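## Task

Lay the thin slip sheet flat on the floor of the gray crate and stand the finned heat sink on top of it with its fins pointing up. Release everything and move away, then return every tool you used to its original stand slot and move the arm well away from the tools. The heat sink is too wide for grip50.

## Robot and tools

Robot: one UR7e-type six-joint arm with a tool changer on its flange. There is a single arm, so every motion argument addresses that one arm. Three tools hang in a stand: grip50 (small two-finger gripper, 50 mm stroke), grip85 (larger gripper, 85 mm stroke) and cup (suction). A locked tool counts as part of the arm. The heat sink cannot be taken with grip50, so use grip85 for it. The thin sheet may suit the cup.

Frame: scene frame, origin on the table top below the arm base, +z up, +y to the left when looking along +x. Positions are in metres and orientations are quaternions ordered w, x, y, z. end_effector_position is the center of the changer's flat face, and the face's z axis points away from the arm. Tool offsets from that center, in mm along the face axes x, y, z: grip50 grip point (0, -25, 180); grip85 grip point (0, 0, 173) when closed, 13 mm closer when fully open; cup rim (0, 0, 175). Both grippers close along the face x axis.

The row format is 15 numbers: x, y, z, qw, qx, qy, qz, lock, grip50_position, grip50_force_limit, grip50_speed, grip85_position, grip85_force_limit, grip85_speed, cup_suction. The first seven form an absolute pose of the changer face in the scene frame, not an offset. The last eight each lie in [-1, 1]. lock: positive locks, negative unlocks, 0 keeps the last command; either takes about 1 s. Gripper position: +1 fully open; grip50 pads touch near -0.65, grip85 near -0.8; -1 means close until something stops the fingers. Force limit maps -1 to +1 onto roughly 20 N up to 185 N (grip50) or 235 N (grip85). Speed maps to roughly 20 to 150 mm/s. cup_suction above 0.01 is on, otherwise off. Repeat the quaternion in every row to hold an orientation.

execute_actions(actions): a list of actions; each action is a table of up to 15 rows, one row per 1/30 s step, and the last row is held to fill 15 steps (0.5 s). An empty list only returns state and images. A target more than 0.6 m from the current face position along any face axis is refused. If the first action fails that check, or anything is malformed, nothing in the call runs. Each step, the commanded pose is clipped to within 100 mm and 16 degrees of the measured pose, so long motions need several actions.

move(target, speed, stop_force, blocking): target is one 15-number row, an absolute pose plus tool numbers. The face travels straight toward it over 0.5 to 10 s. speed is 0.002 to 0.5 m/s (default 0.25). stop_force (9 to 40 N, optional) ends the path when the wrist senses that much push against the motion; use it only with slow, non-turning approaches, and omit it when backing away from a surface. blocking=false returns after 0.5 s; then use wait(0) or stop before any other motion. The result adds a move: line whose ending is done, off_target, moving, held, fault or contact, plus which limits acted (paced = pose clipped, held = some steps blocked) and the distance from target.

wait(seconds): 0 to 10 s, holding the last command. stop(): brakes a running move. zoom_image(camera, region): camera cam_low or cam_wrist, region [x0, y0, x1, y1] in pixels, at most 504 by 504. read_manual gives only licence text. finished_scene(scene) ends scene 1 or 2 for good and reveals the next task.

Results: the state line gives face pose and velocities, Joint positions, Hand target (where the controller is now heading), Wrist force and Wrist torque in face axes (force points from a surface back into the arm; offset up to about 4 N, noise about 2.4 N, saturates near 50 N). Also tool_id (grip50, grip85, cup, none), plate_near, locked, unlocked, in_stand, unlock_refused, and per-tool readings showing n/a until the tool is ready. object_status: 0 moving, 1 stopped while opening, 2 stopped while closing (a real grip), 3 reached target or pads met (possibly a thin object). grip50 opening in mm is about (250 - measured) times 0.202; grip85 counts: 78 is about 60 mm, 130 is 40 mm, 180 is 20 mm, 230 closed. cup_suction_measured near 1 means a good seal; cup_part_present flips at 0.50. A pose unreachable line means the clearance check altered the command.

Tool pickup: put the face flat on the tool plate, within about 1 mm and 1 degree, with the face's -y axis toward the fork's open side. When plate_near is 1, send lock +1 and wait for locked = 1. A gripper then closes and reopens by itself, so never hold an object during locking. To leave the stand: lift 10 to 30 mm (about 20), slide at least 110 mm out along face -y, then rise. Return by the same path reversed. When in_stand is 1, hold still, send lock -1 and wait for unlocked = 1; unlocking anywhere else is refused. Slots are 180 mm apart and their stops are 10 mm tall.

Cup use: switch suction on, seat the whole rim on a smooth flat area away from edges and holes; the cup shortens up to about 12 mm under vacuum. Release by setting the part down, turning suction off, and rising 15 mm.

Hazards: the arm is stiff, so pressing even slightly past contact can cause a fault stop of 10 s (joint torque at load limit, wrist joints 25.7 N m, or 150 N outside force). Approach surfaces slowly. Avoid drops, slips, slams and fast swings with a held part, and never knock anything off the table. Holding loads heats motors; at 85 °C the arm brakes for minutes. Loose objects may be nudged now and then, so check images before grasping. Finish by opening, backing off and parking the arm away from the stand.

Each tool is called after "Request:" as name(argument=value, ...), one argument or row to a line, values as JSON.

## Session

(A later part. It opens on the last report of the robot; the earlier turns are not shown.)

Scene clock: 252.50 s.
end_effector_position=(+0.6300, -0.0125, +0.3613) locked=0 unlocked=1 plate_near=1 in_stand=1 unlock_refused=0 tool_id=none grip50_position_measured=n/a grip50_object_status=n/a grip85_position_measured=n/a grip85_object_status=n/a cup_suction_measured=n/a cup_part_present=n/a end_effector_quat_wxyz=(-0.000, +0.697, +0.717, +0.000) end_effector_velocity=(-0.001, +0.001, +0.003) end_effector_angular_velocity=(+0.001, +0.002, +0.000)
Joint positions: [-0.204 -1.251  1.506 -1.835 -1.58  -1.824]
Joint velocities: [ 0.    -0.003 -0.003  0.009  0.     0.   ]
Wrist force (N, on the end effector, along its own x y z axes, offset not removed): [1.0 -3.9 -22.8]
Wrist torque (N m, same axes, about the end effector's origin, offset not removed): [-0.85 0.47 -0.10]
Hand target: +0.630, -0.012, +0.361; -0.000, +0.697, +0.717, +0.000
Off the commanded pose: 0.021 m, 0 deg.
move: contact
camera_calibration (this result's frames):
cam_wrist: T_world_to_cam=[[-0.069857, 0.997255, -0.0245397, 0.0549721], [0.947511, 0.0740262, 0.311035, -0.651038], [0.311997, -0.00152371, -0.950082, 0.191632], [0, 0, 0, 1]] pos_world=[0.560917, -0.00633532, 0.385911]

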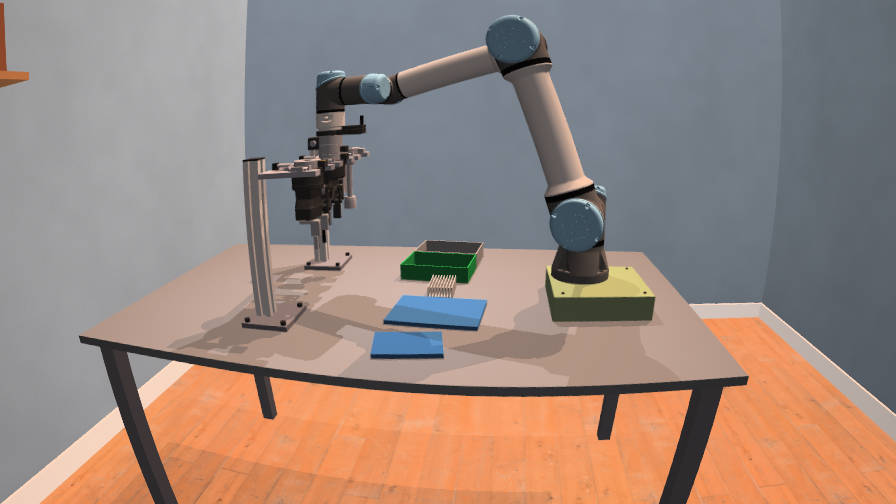

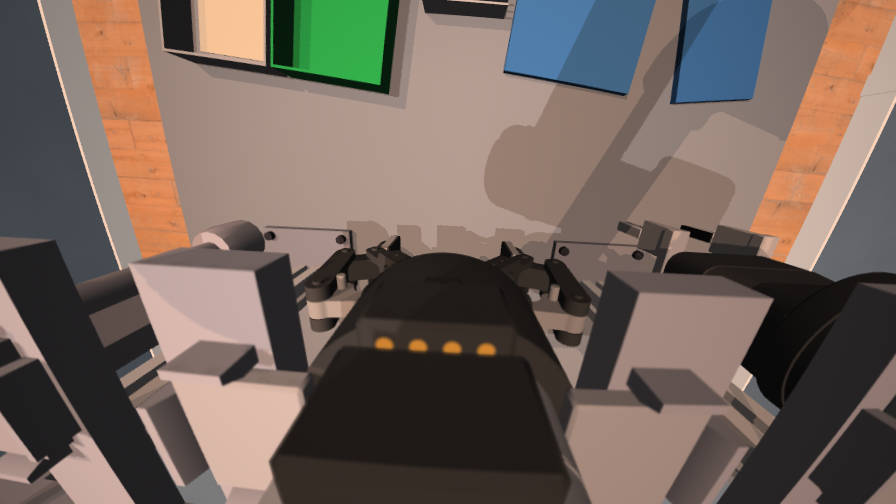

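Request:
execute_actions(
  actions=[
    [[0.63,-0.0124,0.3616,0,0.6972,0.7169,0,1,1,0,0,1,0,0,0]],
    [[0.63,-0.0124,0.3616,0,0.6972,0.7169,0,1,1,0,0,1,0,0,0]],
    [[0.63,-0.0124,0.3616,0,0.6972,0.7169,0,1,1,0,0,1,0,0,0]],
  ],
)

Request:
move(
  target=[0.63,-0.0124,0.382,0,0.6972,0.7169,0,0,1,0,0,1,0,0,0],
  speed=0.03,
)

Request:
move(
  target=[0.50,-0.016,0.382,0,0.6972,0.7169,0,0,1,0,0,1,0,0,0],
  speed=0.08,
)

Request:
move(
  target=[0.35,-0.01,0.28,0,1,0,0,0,1,0,0,1,0,0,0],
  speed=0.2,
)

Scene clock: 258.27 s.
end_effector_position=(+0.6300, -0.0124, +0.3617) locked=1 unlocked=0 plate_near=1 in_stand=1 unlock_refused=0 tool_id=grip85 grip50_position_measured=n/a grip50_object_status=n/a grip85_position_measured=n/a grip85_object_status=n/a cup_suction_measured=n/a cup_part_present=n/a end_effector_quat_wxyz=(+0.000, +0.697, +0.717, +0.000) end_effector_velocity=(+0.000, -0.000, -0.000) end_effector_angular_velocity=(+0.001, -0.000, -0.001)
Joint positions: [-0.203 -1.251  1.506 -1.834 -1.581 -1.824]
Joint velocities: [-0.001  0.001  0.    -0.001  0.001  0.001]
Wrist force (N, on the end effector, along its own x y z axes, offset not removed): [-1.3 4.1 -11.0]
Wrist torque (N m, same axes, about the end effector's origin, offset not removed): [-0.10 0.54 -0.17]
Hand target: +0.630, -0.012, +0.362; -0.000, +0.697, +0.717, -0.000
Off the commanded pose: 0.000 m, 0 deg.
camera_calibration (this result's frames):
cam_wrist: T_world_to_cam=[[-0.0698478, 0.997248, -0.0248658, 0.0550134], [0.947525, 0.0741191, 0.310971, -0.651108], [0.311958, -0.00184027, -0.950094, 0.192053], [0, 0, 0, 1]] pos_world=[0.560871, -0.00624904, 0.386313]

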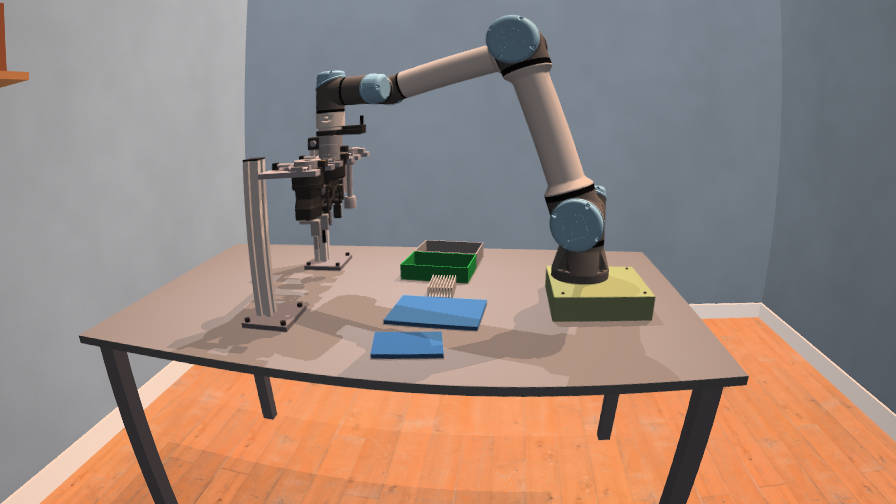

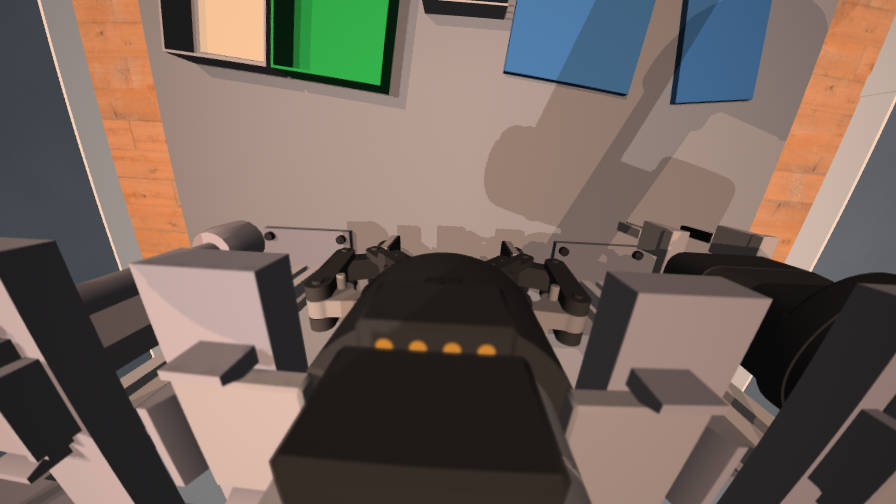

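Scene clock: 259.27 s.
end_effector_position=(+0.6300, -0.0124, +0.3819) locked=1 unlocked=0 plate_near=1 in_stand=0 unlock_refused=0 tool_id=grip85 grip50_position_measured=n/a grip50_object_status=n/a grip85_position_measured=n/a grip85_object_status=n/a cup_suction_measured=n/a cup_part_present=n/a end_effector_quat_wxyz=(+0.000, +0.697, +0.717, -0.000) end_effector_velocity=(+0.000, -0.000, +0.000) end_effector_angular_velocity=(-0.001, +0.002, -0.002)
Joint positions: [-0.203 -1.262  1.468 -1.785 -1.581 -1.824]
Joint velocities: [-0.     0.001 -0.003  0.004 -0.001  0.002]
Wrist force (N, on the end effector, along its own x y z axes, offset not removed): [-2.6 2.5 -0.5]
Wrist torque (N m, same axes, about the end effector's origin, offset not removed): [0.20 0.12 -0.06]
Hand target: +0.630, -0.012, +0.382; +0.000, +0.697, +0.717, +0.000
Off the commanded pose: 0.000 m, 0 deg.
move: done
camera_calibration (this result's frames):
cam_wrist: T_world_to_cam=[[-0.0698529, 0.997248, -0.0248478, 0.055507], [0.94754, 0.0741182, 0.310924, -0.657367], [0.31191, -0.00182537, -0.95011, 0.211284], [0, 0, 0, 1]] pos_world=[0.560858, -0.00624571, 0.406513]

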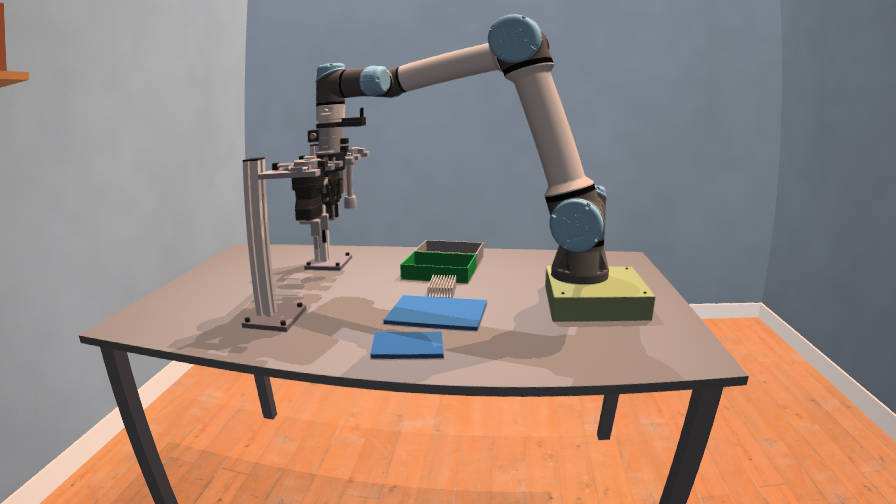

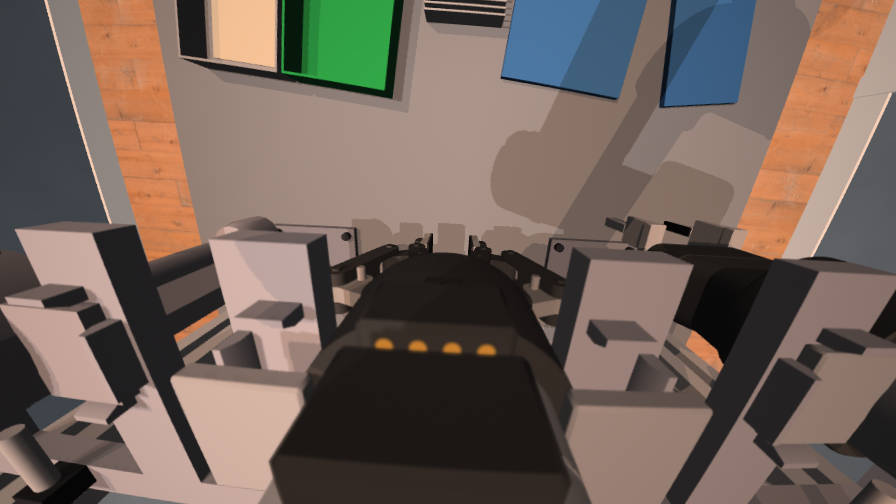

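Scene clock: 261.47 s.
end_effector_position=(+0.5000, -0.0159, +0.3818) locked=1 unlocked=0 plate_near=1 in_stand=0 unlock_refused=0 tool_id=grip85 grip50_position_measured=n/a grip50_object_status=n/a grip85_position_measured=3 grip85_object_status=3 cup_suction_measured=n/a cup_part_present=n/a end_effector_quat_wxyz=(+0.000, +0.697, +0.717, -0.000) end_effector_velocity=(-0.000, -0.000, +0.001) end_effector_angular_velocity=(-0.001, -0.001, -0.001)
Joint positions: [-0.27  -1.57   1.83  -1.84  -1.58  -1.891]
Joint velocities: [-0.001 -0.002  0.001 -0.    -0.001  0.001]
Wrist force (N, on the end effector, along its own x y z axes, offset not removed): [-1.3 0.9 0.4]
Wrist torque (N m, same axes, about the end effector's origin, offset not removed): [0.10 0.07 0.07]
Hand target: +0.500, -0.016, +0.382; +0.000, +0.697, +0.717, -0.000
Off the commanded pose: 0.000 m, 0 deg.
move: done
camera_calibration (this result's frames):
cam_wrist: T_world_to_cam=[[-0.0698519, 0.997244, -0.024991, 0.0500018], [0.947522, 0.074162, 0.310969, -0.533974], [0.311965, -0.00195777, -0.950092, 0.25175], [0, 0, 0, 1]] pos_world=[0.430908, -0.00977055, 0.406484]

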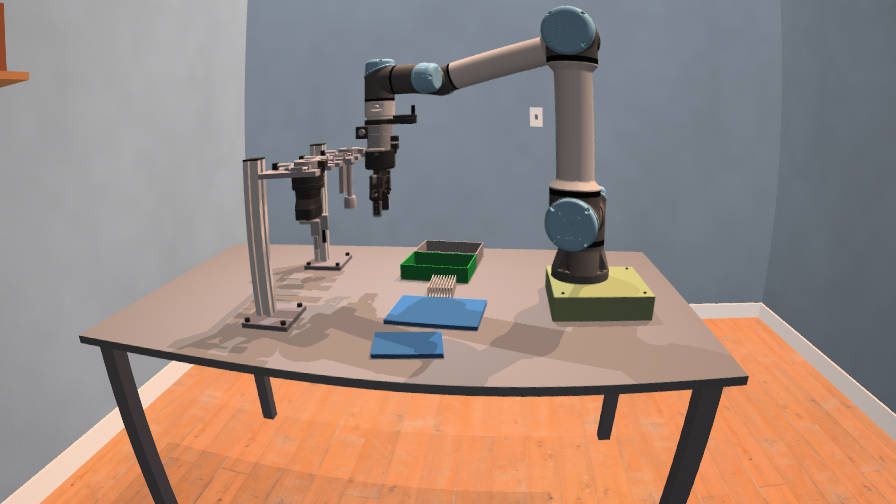

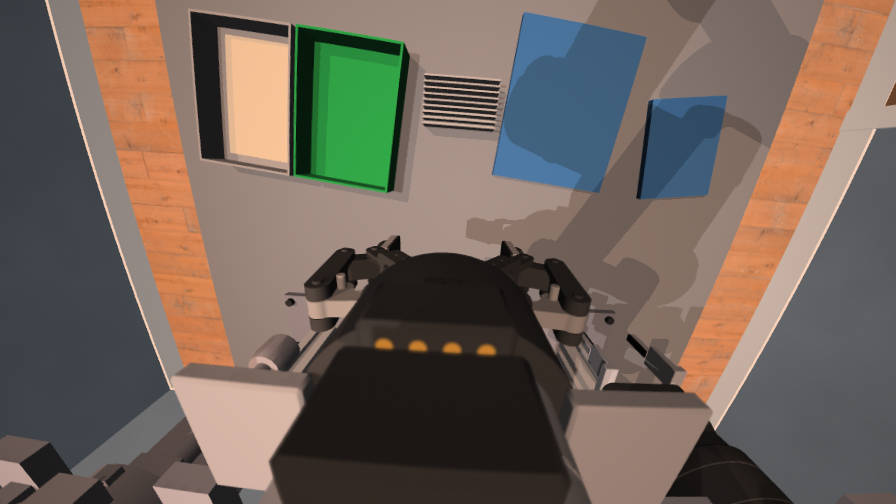

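Scene clock: 265.90 s.
end_effector_position=(+0.3502, -0.0099, +0.2799) locked=1 unlocked=0 plate_near=1 in_stand=0 unlock_refused=0 tool_id=grip85 grip50_position_measured=n/a grip50_object_status=n/a grip85_position_measured=3 grip85_object_status=3 cup_suction_measured=n/a cup_part_present=n/a end_effector_quat_wxyz=(+0.000, +1.000, +0.000, +0.000) end_effector_velocity=(-0.001, -0.000, -0.000) end_effector_angular_velocity=(-0.003, -0.001, -0.012)
Joint positions: [-0.387 -1.867  2.359 -2.074 -1.579 -0.41 ]
Joint velocities: [-0.    -0.003  0.003 -0.002 -0.002  0.011]
Wrist force (N, on the end effector, along its own x y z axes, offset not removed): [-4.0 0.1 -4.8]
Wrist torque (N m, same axes, about the end effector's origin, offset not removed): [-0.03 0.26 0.09]
Hand target: +0.350, -0.010, +0.280; +0.000, +1.000, +0.000, +0.000
Off the commanded pose: 0.000 m, 0 deg.
move: done
camera_calibration (this result's frames):
cam_wrist: T_world_to_cam=[[0.998769, 0.0430384, -0.0246745, -0.352799], [0.0485838, -0.949179, 0.310965, -0.0560906], [-0.010037, -0.311781, -0.950101, 0.311333], [0, 0, 0, 1]] pos_world=[0.358215, 0.0590117, 0.304535]

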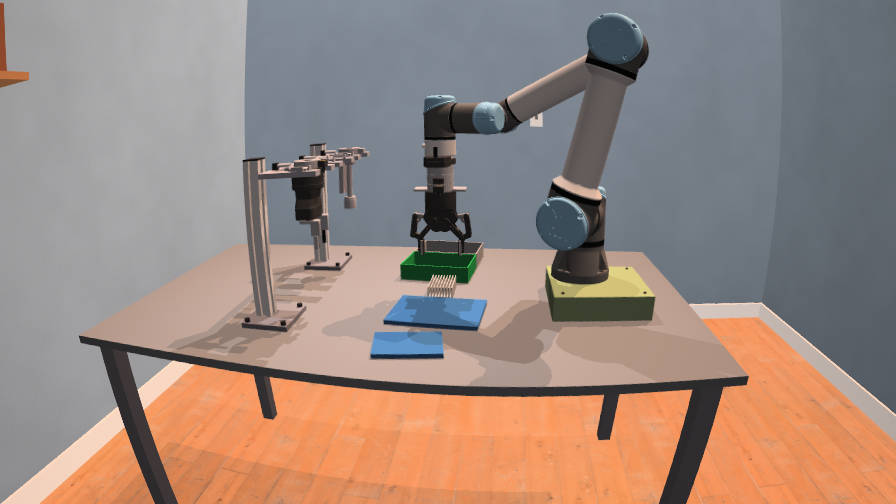

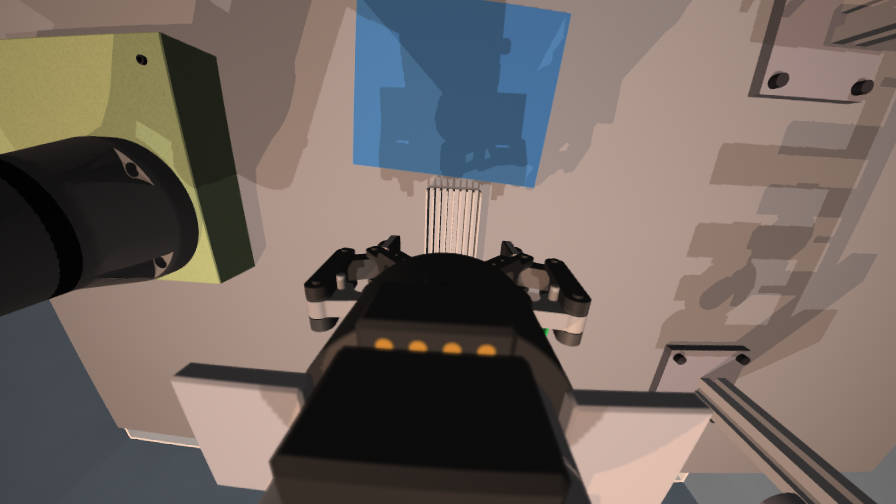

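Request:
move(
  target=[0.35,-0.004,0.192,0,1,0,0,0,1,0,0,1,0,0,0],
  speed=0.08,
)

Request:
move(
  target=[0.35,-0.004,0.192,0,1,0,0,0,1,0,0,-1,0,0,0],
)

Request:
move(
  target=[0.35,-0.004,0.29,0,1,0,0,0,1,0,0,-1,0,0,0],
  speed=0.1,
)

Request:
move(
  target=[0.362,-0.305,0.29,0,0.999,-0.045,0,0,1,0,0,-1,0,0,0],
  speed=0.15,
)

Request:
move(
  target=[0.362,-0.305,0.24,0,0.999,-0.045,0,0,1,0,0,-1,0,0,0],
  speed=0.05,
)

Scene clock: 272.87 s.
end_effector_position=(+0.3500, -0.0040, +0.1922) locked=1 unlocked=0 plate_near=1 in_stand=0 unlock_refused=0 tool_id=grip85 grip50_position_measured=n/a grip50_object_status=n/a grip85_position_measured=3 grip85_object_status=3 cup_suction_measured=n/a cup_part_present=n/a end_effector_quat_wxyz=(-0.000, +1.000, +0.000, -0.000) end_effector_velocity=(+0.000, -0.000, -0.002) end_effector_angular_velocity=(+0.001, +0.000, +0.001)
Joint positions: [-0.373 -1.671  2.502 -2.411 -1.579 -0.395]
Joint velocities: [-0.     0.007  0.002 -0.008  0.001 -0.001]
Wrist force (N, on the end effector, along its own x y z axes, offset not removed): [-1.6 0.1 -5.5]
Wrist torque (N m, same axes, about the end effector's origin, offset not removed): [0.06 0.16 -0.18]
Hand target: +0.350, -0.004, +0.192; -0.000, +1.000, -0.000, -0.000
Off the commanded pose: 0.000 m, 0 deg.
move: done
camera_calibration (this result's frames):
cam_wrist: T_world_to_cam=[[0.998807, 0.0420517, -0.0248265, -0.355017], [0.0476913, -0.94929, 0.310764, -0.0228463], [-0.0104994, -0.311578, -0.950163, 0.230042], [0, 0, 0, 1]] pos_world=[0.358098, 0.0649171, 0.216863]

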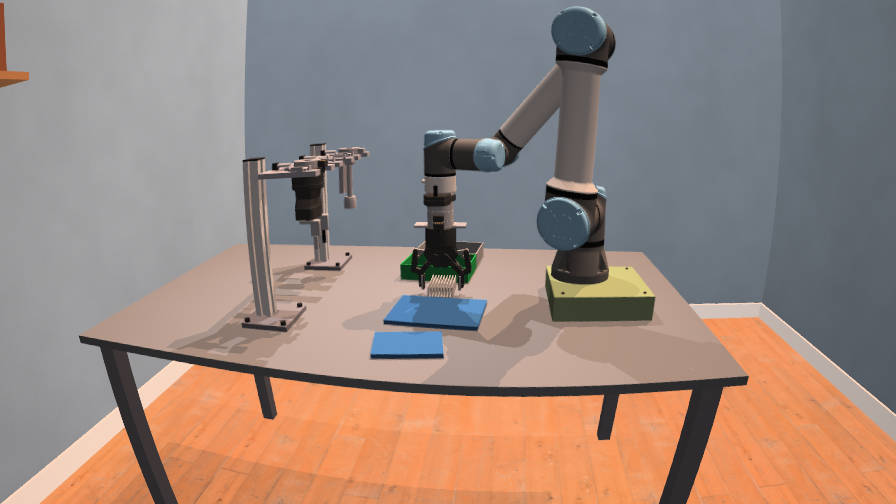

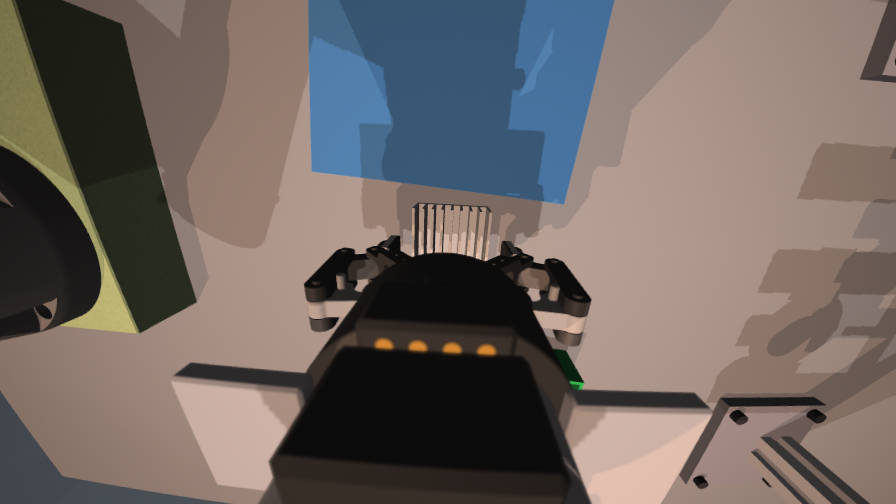

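Scene clock: 273.57 s.
end_effector_position=(+0.3501, -0.0040, +0.1921) locked=1 unlocked=0 plate_near=1 in_stand=0 unlock_refused=0 tool_id=grip85 grip50_position_measured=n/a grip50_object_status=n/a grip85_position_measured=81 grip85_object_status=2 cup_suction_measured=n/a cup_part_present=n/a end_effector_quat_wxyz=(+0.000, +1.000, +0.000, +0.000) end_effector_velocity=(-0.000, +0.000, +0.001) end_effector_angular_velocity=(-0.002, -0.001, +0.002)
Joint positions: [-0.373 -1.671  2.502 -2.412 -1.579 -0.395]
Joint velocities: [ 0.001 -0.002  0.001 -0.    -0.001 -0.001]
Wrist force (N, on the end effector, along its own x y z axes, offset not removed): [-13.7 -4.2 -50.0]
Wrist torque (N m, same axes, about the end effector's origin, offset not removed): [0.95 -2.67 0.11]
Hand target: +0.350, -0.004, +0.192; -0.000, +1.000, +0.000, +0.000
Off the commanded pose: 0.000 m, 0 deg.
move: done
camera_calibration (this result's frames):
cam_wrist: T_world_to_cam=[[0.998812, 0.0420516, -0.0246062, -0.355097], [0.0476246, -0.949234, 0.310944, -0.0228248], [-0.0102814, -0.311747, -0.95011, 0.229841], [0, 0, 0, 1]] pos_world=[0.358125, 0.0649186, 0.216734]

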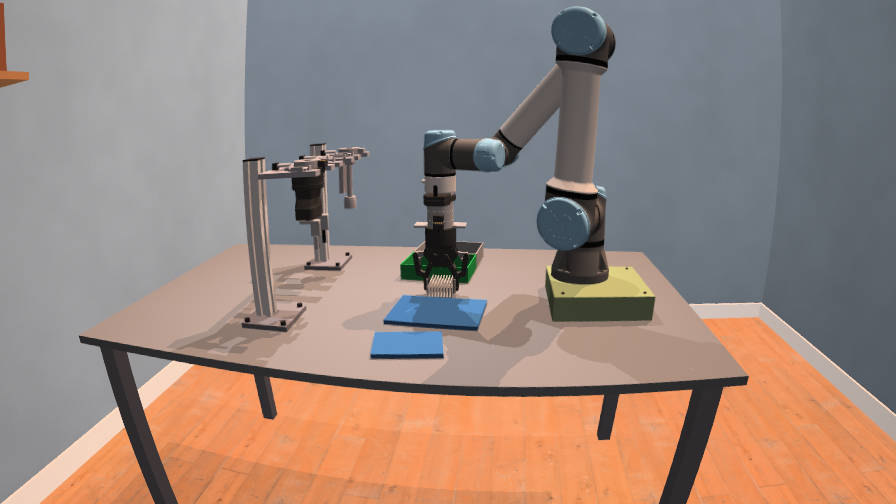

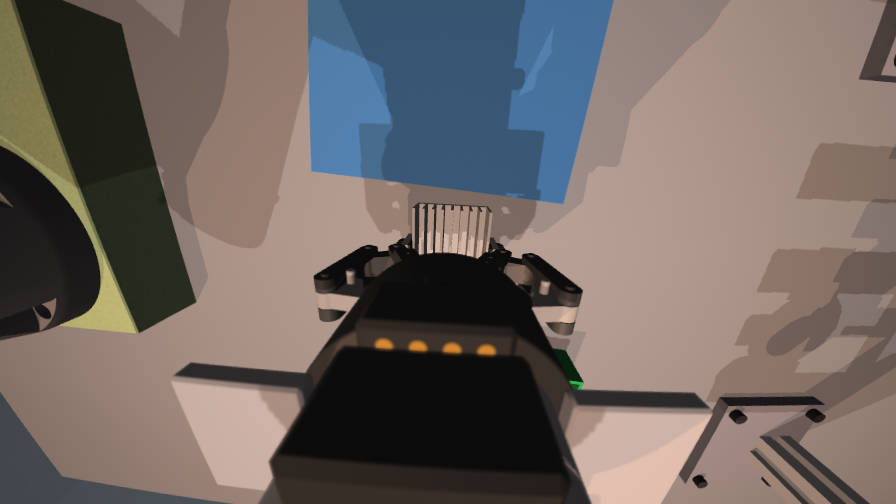

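Scene clock: 275.00 s.
end_effector_position=(+0.3500, -0.0040, +0.2898) locked=1 unlocked=0 plate_near=1 in_stand=0 unlock_refused=0 tool_id=grip85 grip50_position_measured=n/a grip50_object_status=n/a grip85_position_measured=81 grip85_object_status=2 cup_suction_measured=n/a cup_part_present=n/a end_effector_quat_wxyz=(+0.000, +1.000, -0.000, +0.000) end_effector_velocity=(+0.000, -0.000, +0.001) end_effector_angular_velocity=(+0.001, +0.001, +0.003)
Joint positions: [-0.37  -1.883  2.341 -2.039 -1.579 -0.392]
Joint velocities: [-0.001 -0.    -0.003  0.005  0.001 -0.003]
Wrist force (N, on the end effector, along its own x y z axes, offset not removed): [-4.0 0.9 1.5]
Wrist torque (N m, same axes, about the end effector's origin, offset not removed): [0.00 0.22 -0.09]
Hand target: +0.350, -0.004, +0.290; -0.000, +1.000, -0.000, +0.000
Off the commanded pose: 0.000 m, 0 deg.
move: done
camera_calibration (this result's frames):
cam_wrist: T_world_to_cam=[[0.998808, 0.0420222, -0.0248206, -0.352528], [0.0476642, -0.949211, 0.311008, -0.0532041], [-0.0104907, -0.311821, -0.950083, 0.322761], [0, 0, 0, 1]] pos_world=[0.35803, 0.0649556, 0.314447]

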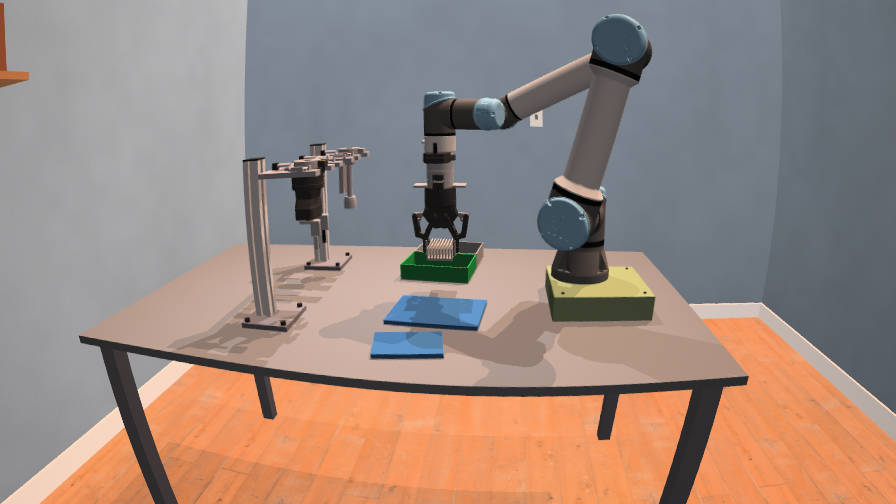

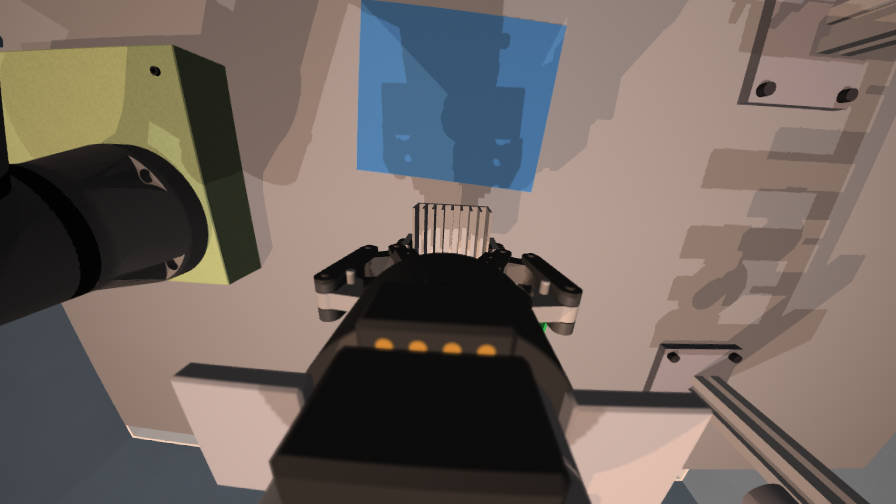

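Scene clock: 277.53 s.
end_effector_position=(+0.3620, -0.3049, +0.2902) locked=1 unlocked=0 plate_near=1 in_stand=0 unlock_refused=0 tool_id=grip85 grip50_position_measured=n/a grip50_object_status=n/a grip85_position_measured=81 grip85_object_status=2 cup_suction_measured=n/a cup_part_present=n/a end_effector_quat_wxyz=(+0.001, +0.999, -0.045, -0.000) end_effector_velocity=(+0.000, -0.002, -0.000) end_effector_angular_velocity=(+0.000, -0.000, -0.001)
Joint positions: [-0.962 -1.555  2.063 -2.092 -1.573 -0.894]
Joint velocities: [-0.001  0.003 -0.003 -0.     0.    -0.001]
Wrist force (N, on the end effector, along its own x y z axes, offset not removed): [-2.5 1.0 1.4]
Wrist torque (N m, same axes, about the end effector's origin, offset not removed): [0.10 0.08 -0.27]
Hand target: +0.362, -0.305, +0.290; +0.001, +0.999, -0.045, -0.000
Off the commanded pose: 0.000 m, 0 deg.
move: done
camera_calibration (this result's frames):
cam_wrist: T_world_to_cam=[[0.998543, -0.0479102, -0.0248489, -0.379186], [-0.0377712, -0.949221, 0.312336, -0.309003], [-0.0385512, -0.310942, -0.949647, 0.239714], [0, 0, 0, 1]] pos_world=[0.376204, -0.236942, 0.314734]

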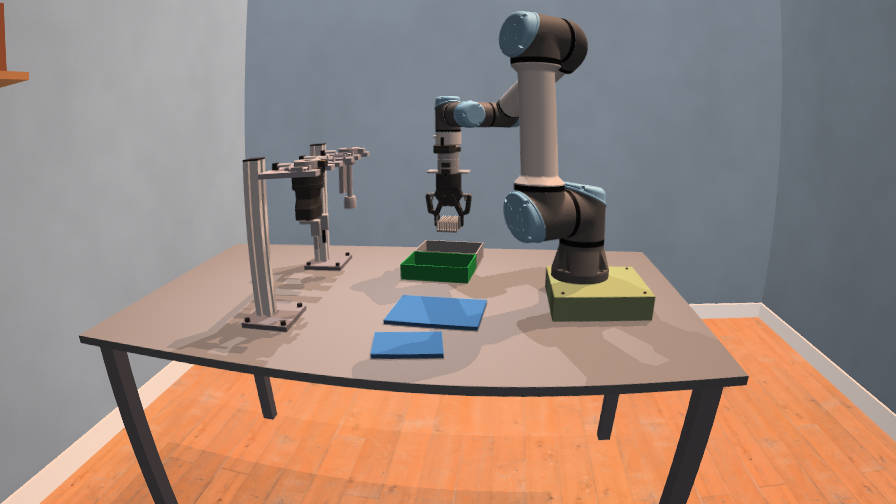

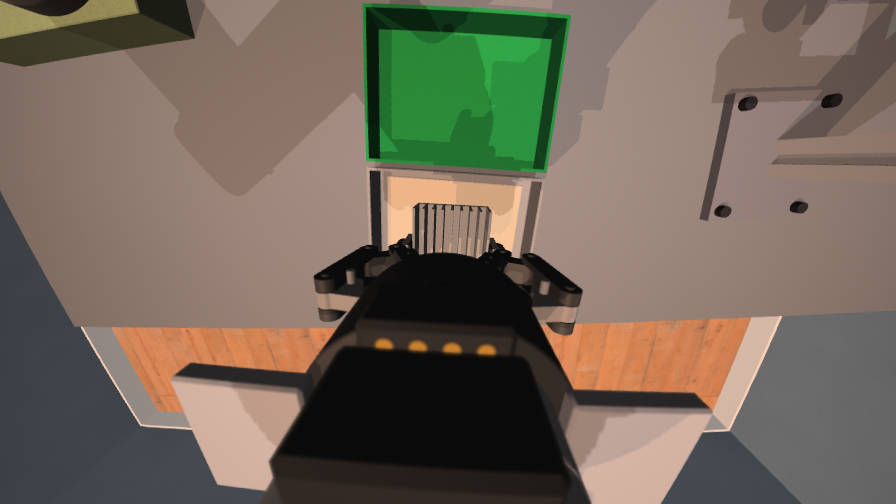

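Scene clock: 278.90 s.
end_effector_position=(+0.3620, -0.3050, +0.2402) locked=1 unlocked=0 plate_near=1 in_stand=0 unlock_refused=0 tool_id=grip85 grip50_position_measured=n/a grip50_object_status=n/a grip85_position_measured=81 grip85_object_status=2 cup_suction_measured=n/a cup_part_present=n/a end_effector_quat_wxyz=(-0.000, +0.999, -0.045, -0.000) end_effector_velocity=(-0.000, -0.001, -0.002) end_effector_angular_velocity=(-0.000, -0.001, -0.001)
Joint positions: [-0.963 -1.479  2.133 -2.238 -1.572 -0.895]
Joint velocities: [-0.001  0.003  0.002 -0.006  0.001  0.   ]
Wrist force (N, on the end effector, along its own x y z axes, offset not removed): [-2.1 -1.5 3.6]
Wrist torque (N m, same axes, about the end effector's origin, offset not removed): [-0.15 0.22 0.04]
Hand target: +0.362, -0.305, +0.240; -0.000, +0.999, -0.045, -0.000
Off the commanded pose: 0.000 m, 0 deg.
move: done
camera_calibration (this result's frames):
cam_wrist: T_world_to_cam=[[0.998542, -0.0479266, -0.0248375, -0.380488], [-0.0378479, -0.949683, 0.310918, -0.293279], [-0.038489, -0.309524, -0.950112, 0.192725], [0, 0, 0, 1]] pos_world=[0.376252, -0.237104, 0.264846]

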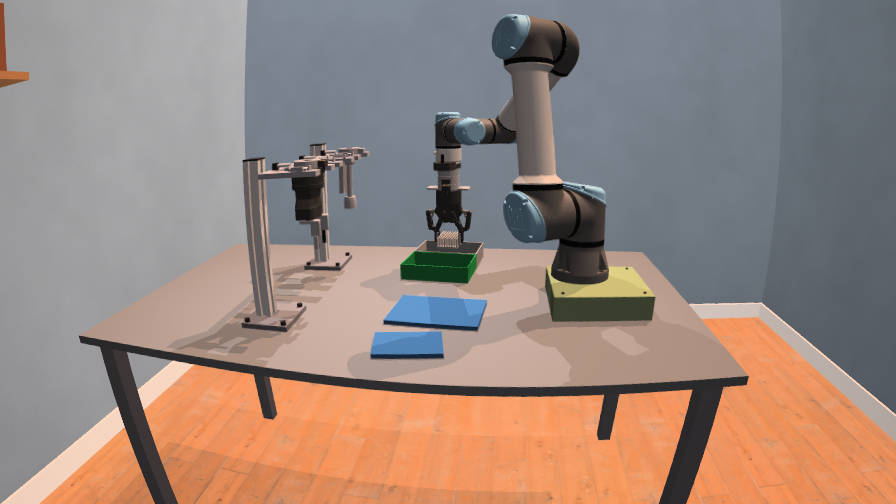

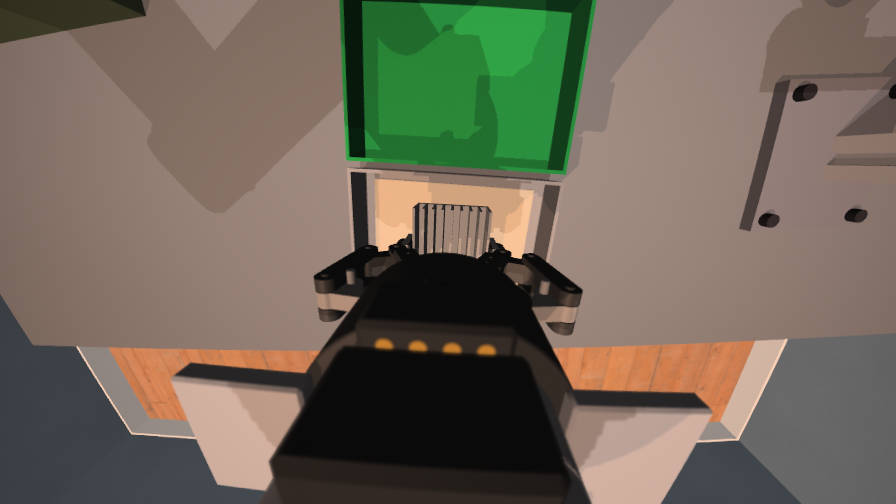

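Request:
move(
  target=[0.362,-0.301,0.18,0,0.999,-0.045,0,0,1,0,0,-1,0,0,0],
  speed=0.008,
  stop_force=10,
)

Scene clock: 286.63 s.
end_effector_position=(+0.3620, -0.3022, +0.1975) locked=1 unlocked=0 plate_near=1 in_stand=0 unlock_refused=0 tool_id=grip85 grip50_position_measured=n/a grip50_object_status=n/a grip85_position_measured=81 grip85_object_status=2 cup_suction_measured=n/a cup_part_present=n/a end_effector_quat_wxyz=(+0.000, +0.999, -0.045, +0.000) end_effector_velocity=(-0.000, +0.000, +0.001) end_effector_angular_velocity=(+0.001, +0.004, -0.001)
Joint positions: [-0.959 -1.402  2.187 -2.369 -1.572 -0.891]
Joint velocities: [ 0.001 -0.002 -0.003  0.008 -0.002  0.001]
Wrist force (N, on the end effector, along its own x y z axes, offset not removed): [-2.5 2.3 -34.8]
Wrist torque (N m, same axes, about the end effector's origin, offset not removed): [-0.01 0.20 -0.02]
Hand target: +0.362, -0.302, +0.198; +0.000, +0.999, -0.045, +0.000
Off the commanded pose: 0.018 m, 0 deg.
move: contact
camera_calibration (this result's frames):
cam_wrist: T_world_to_cam=[[0.998544, -0.0479123, -0.0247962, -0.381447], [-0.0378402, -0.949629, 0.311085, -0.27733], [-0.038452, -0.309694, -0.950059, 0.152952], [0, 0, 0, 1]] pos_world=[0.376279, -0.234268, 0.222129]

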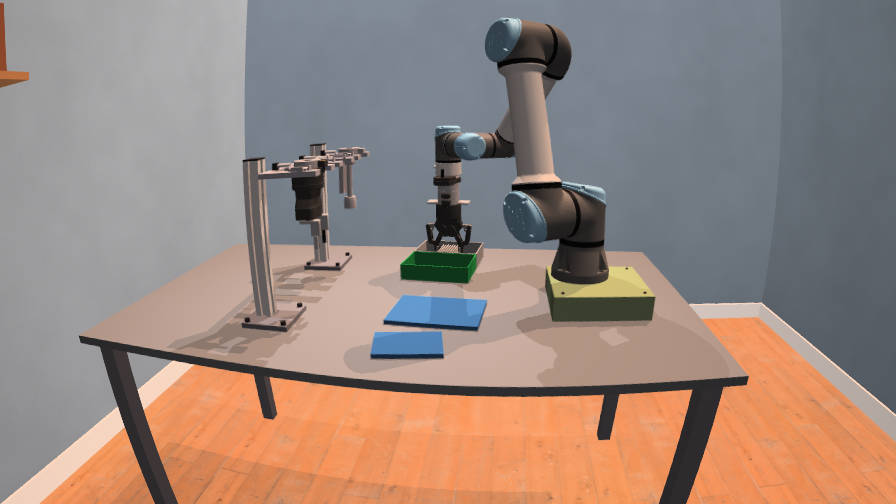

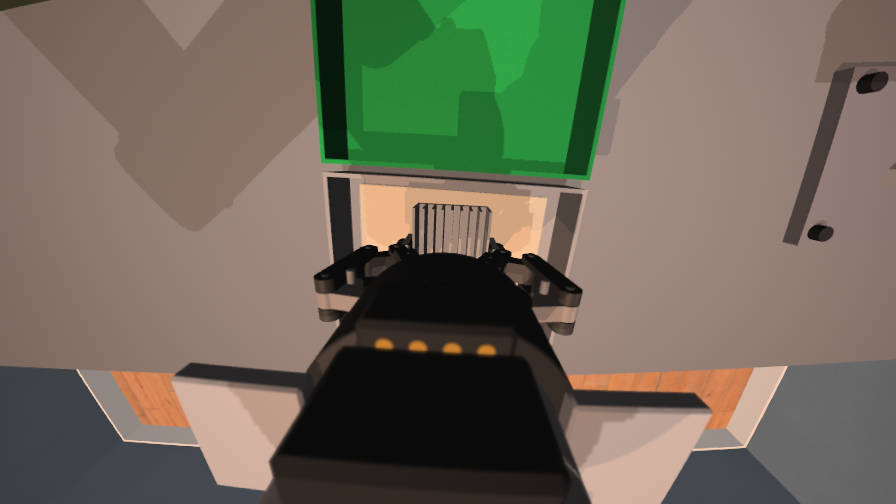

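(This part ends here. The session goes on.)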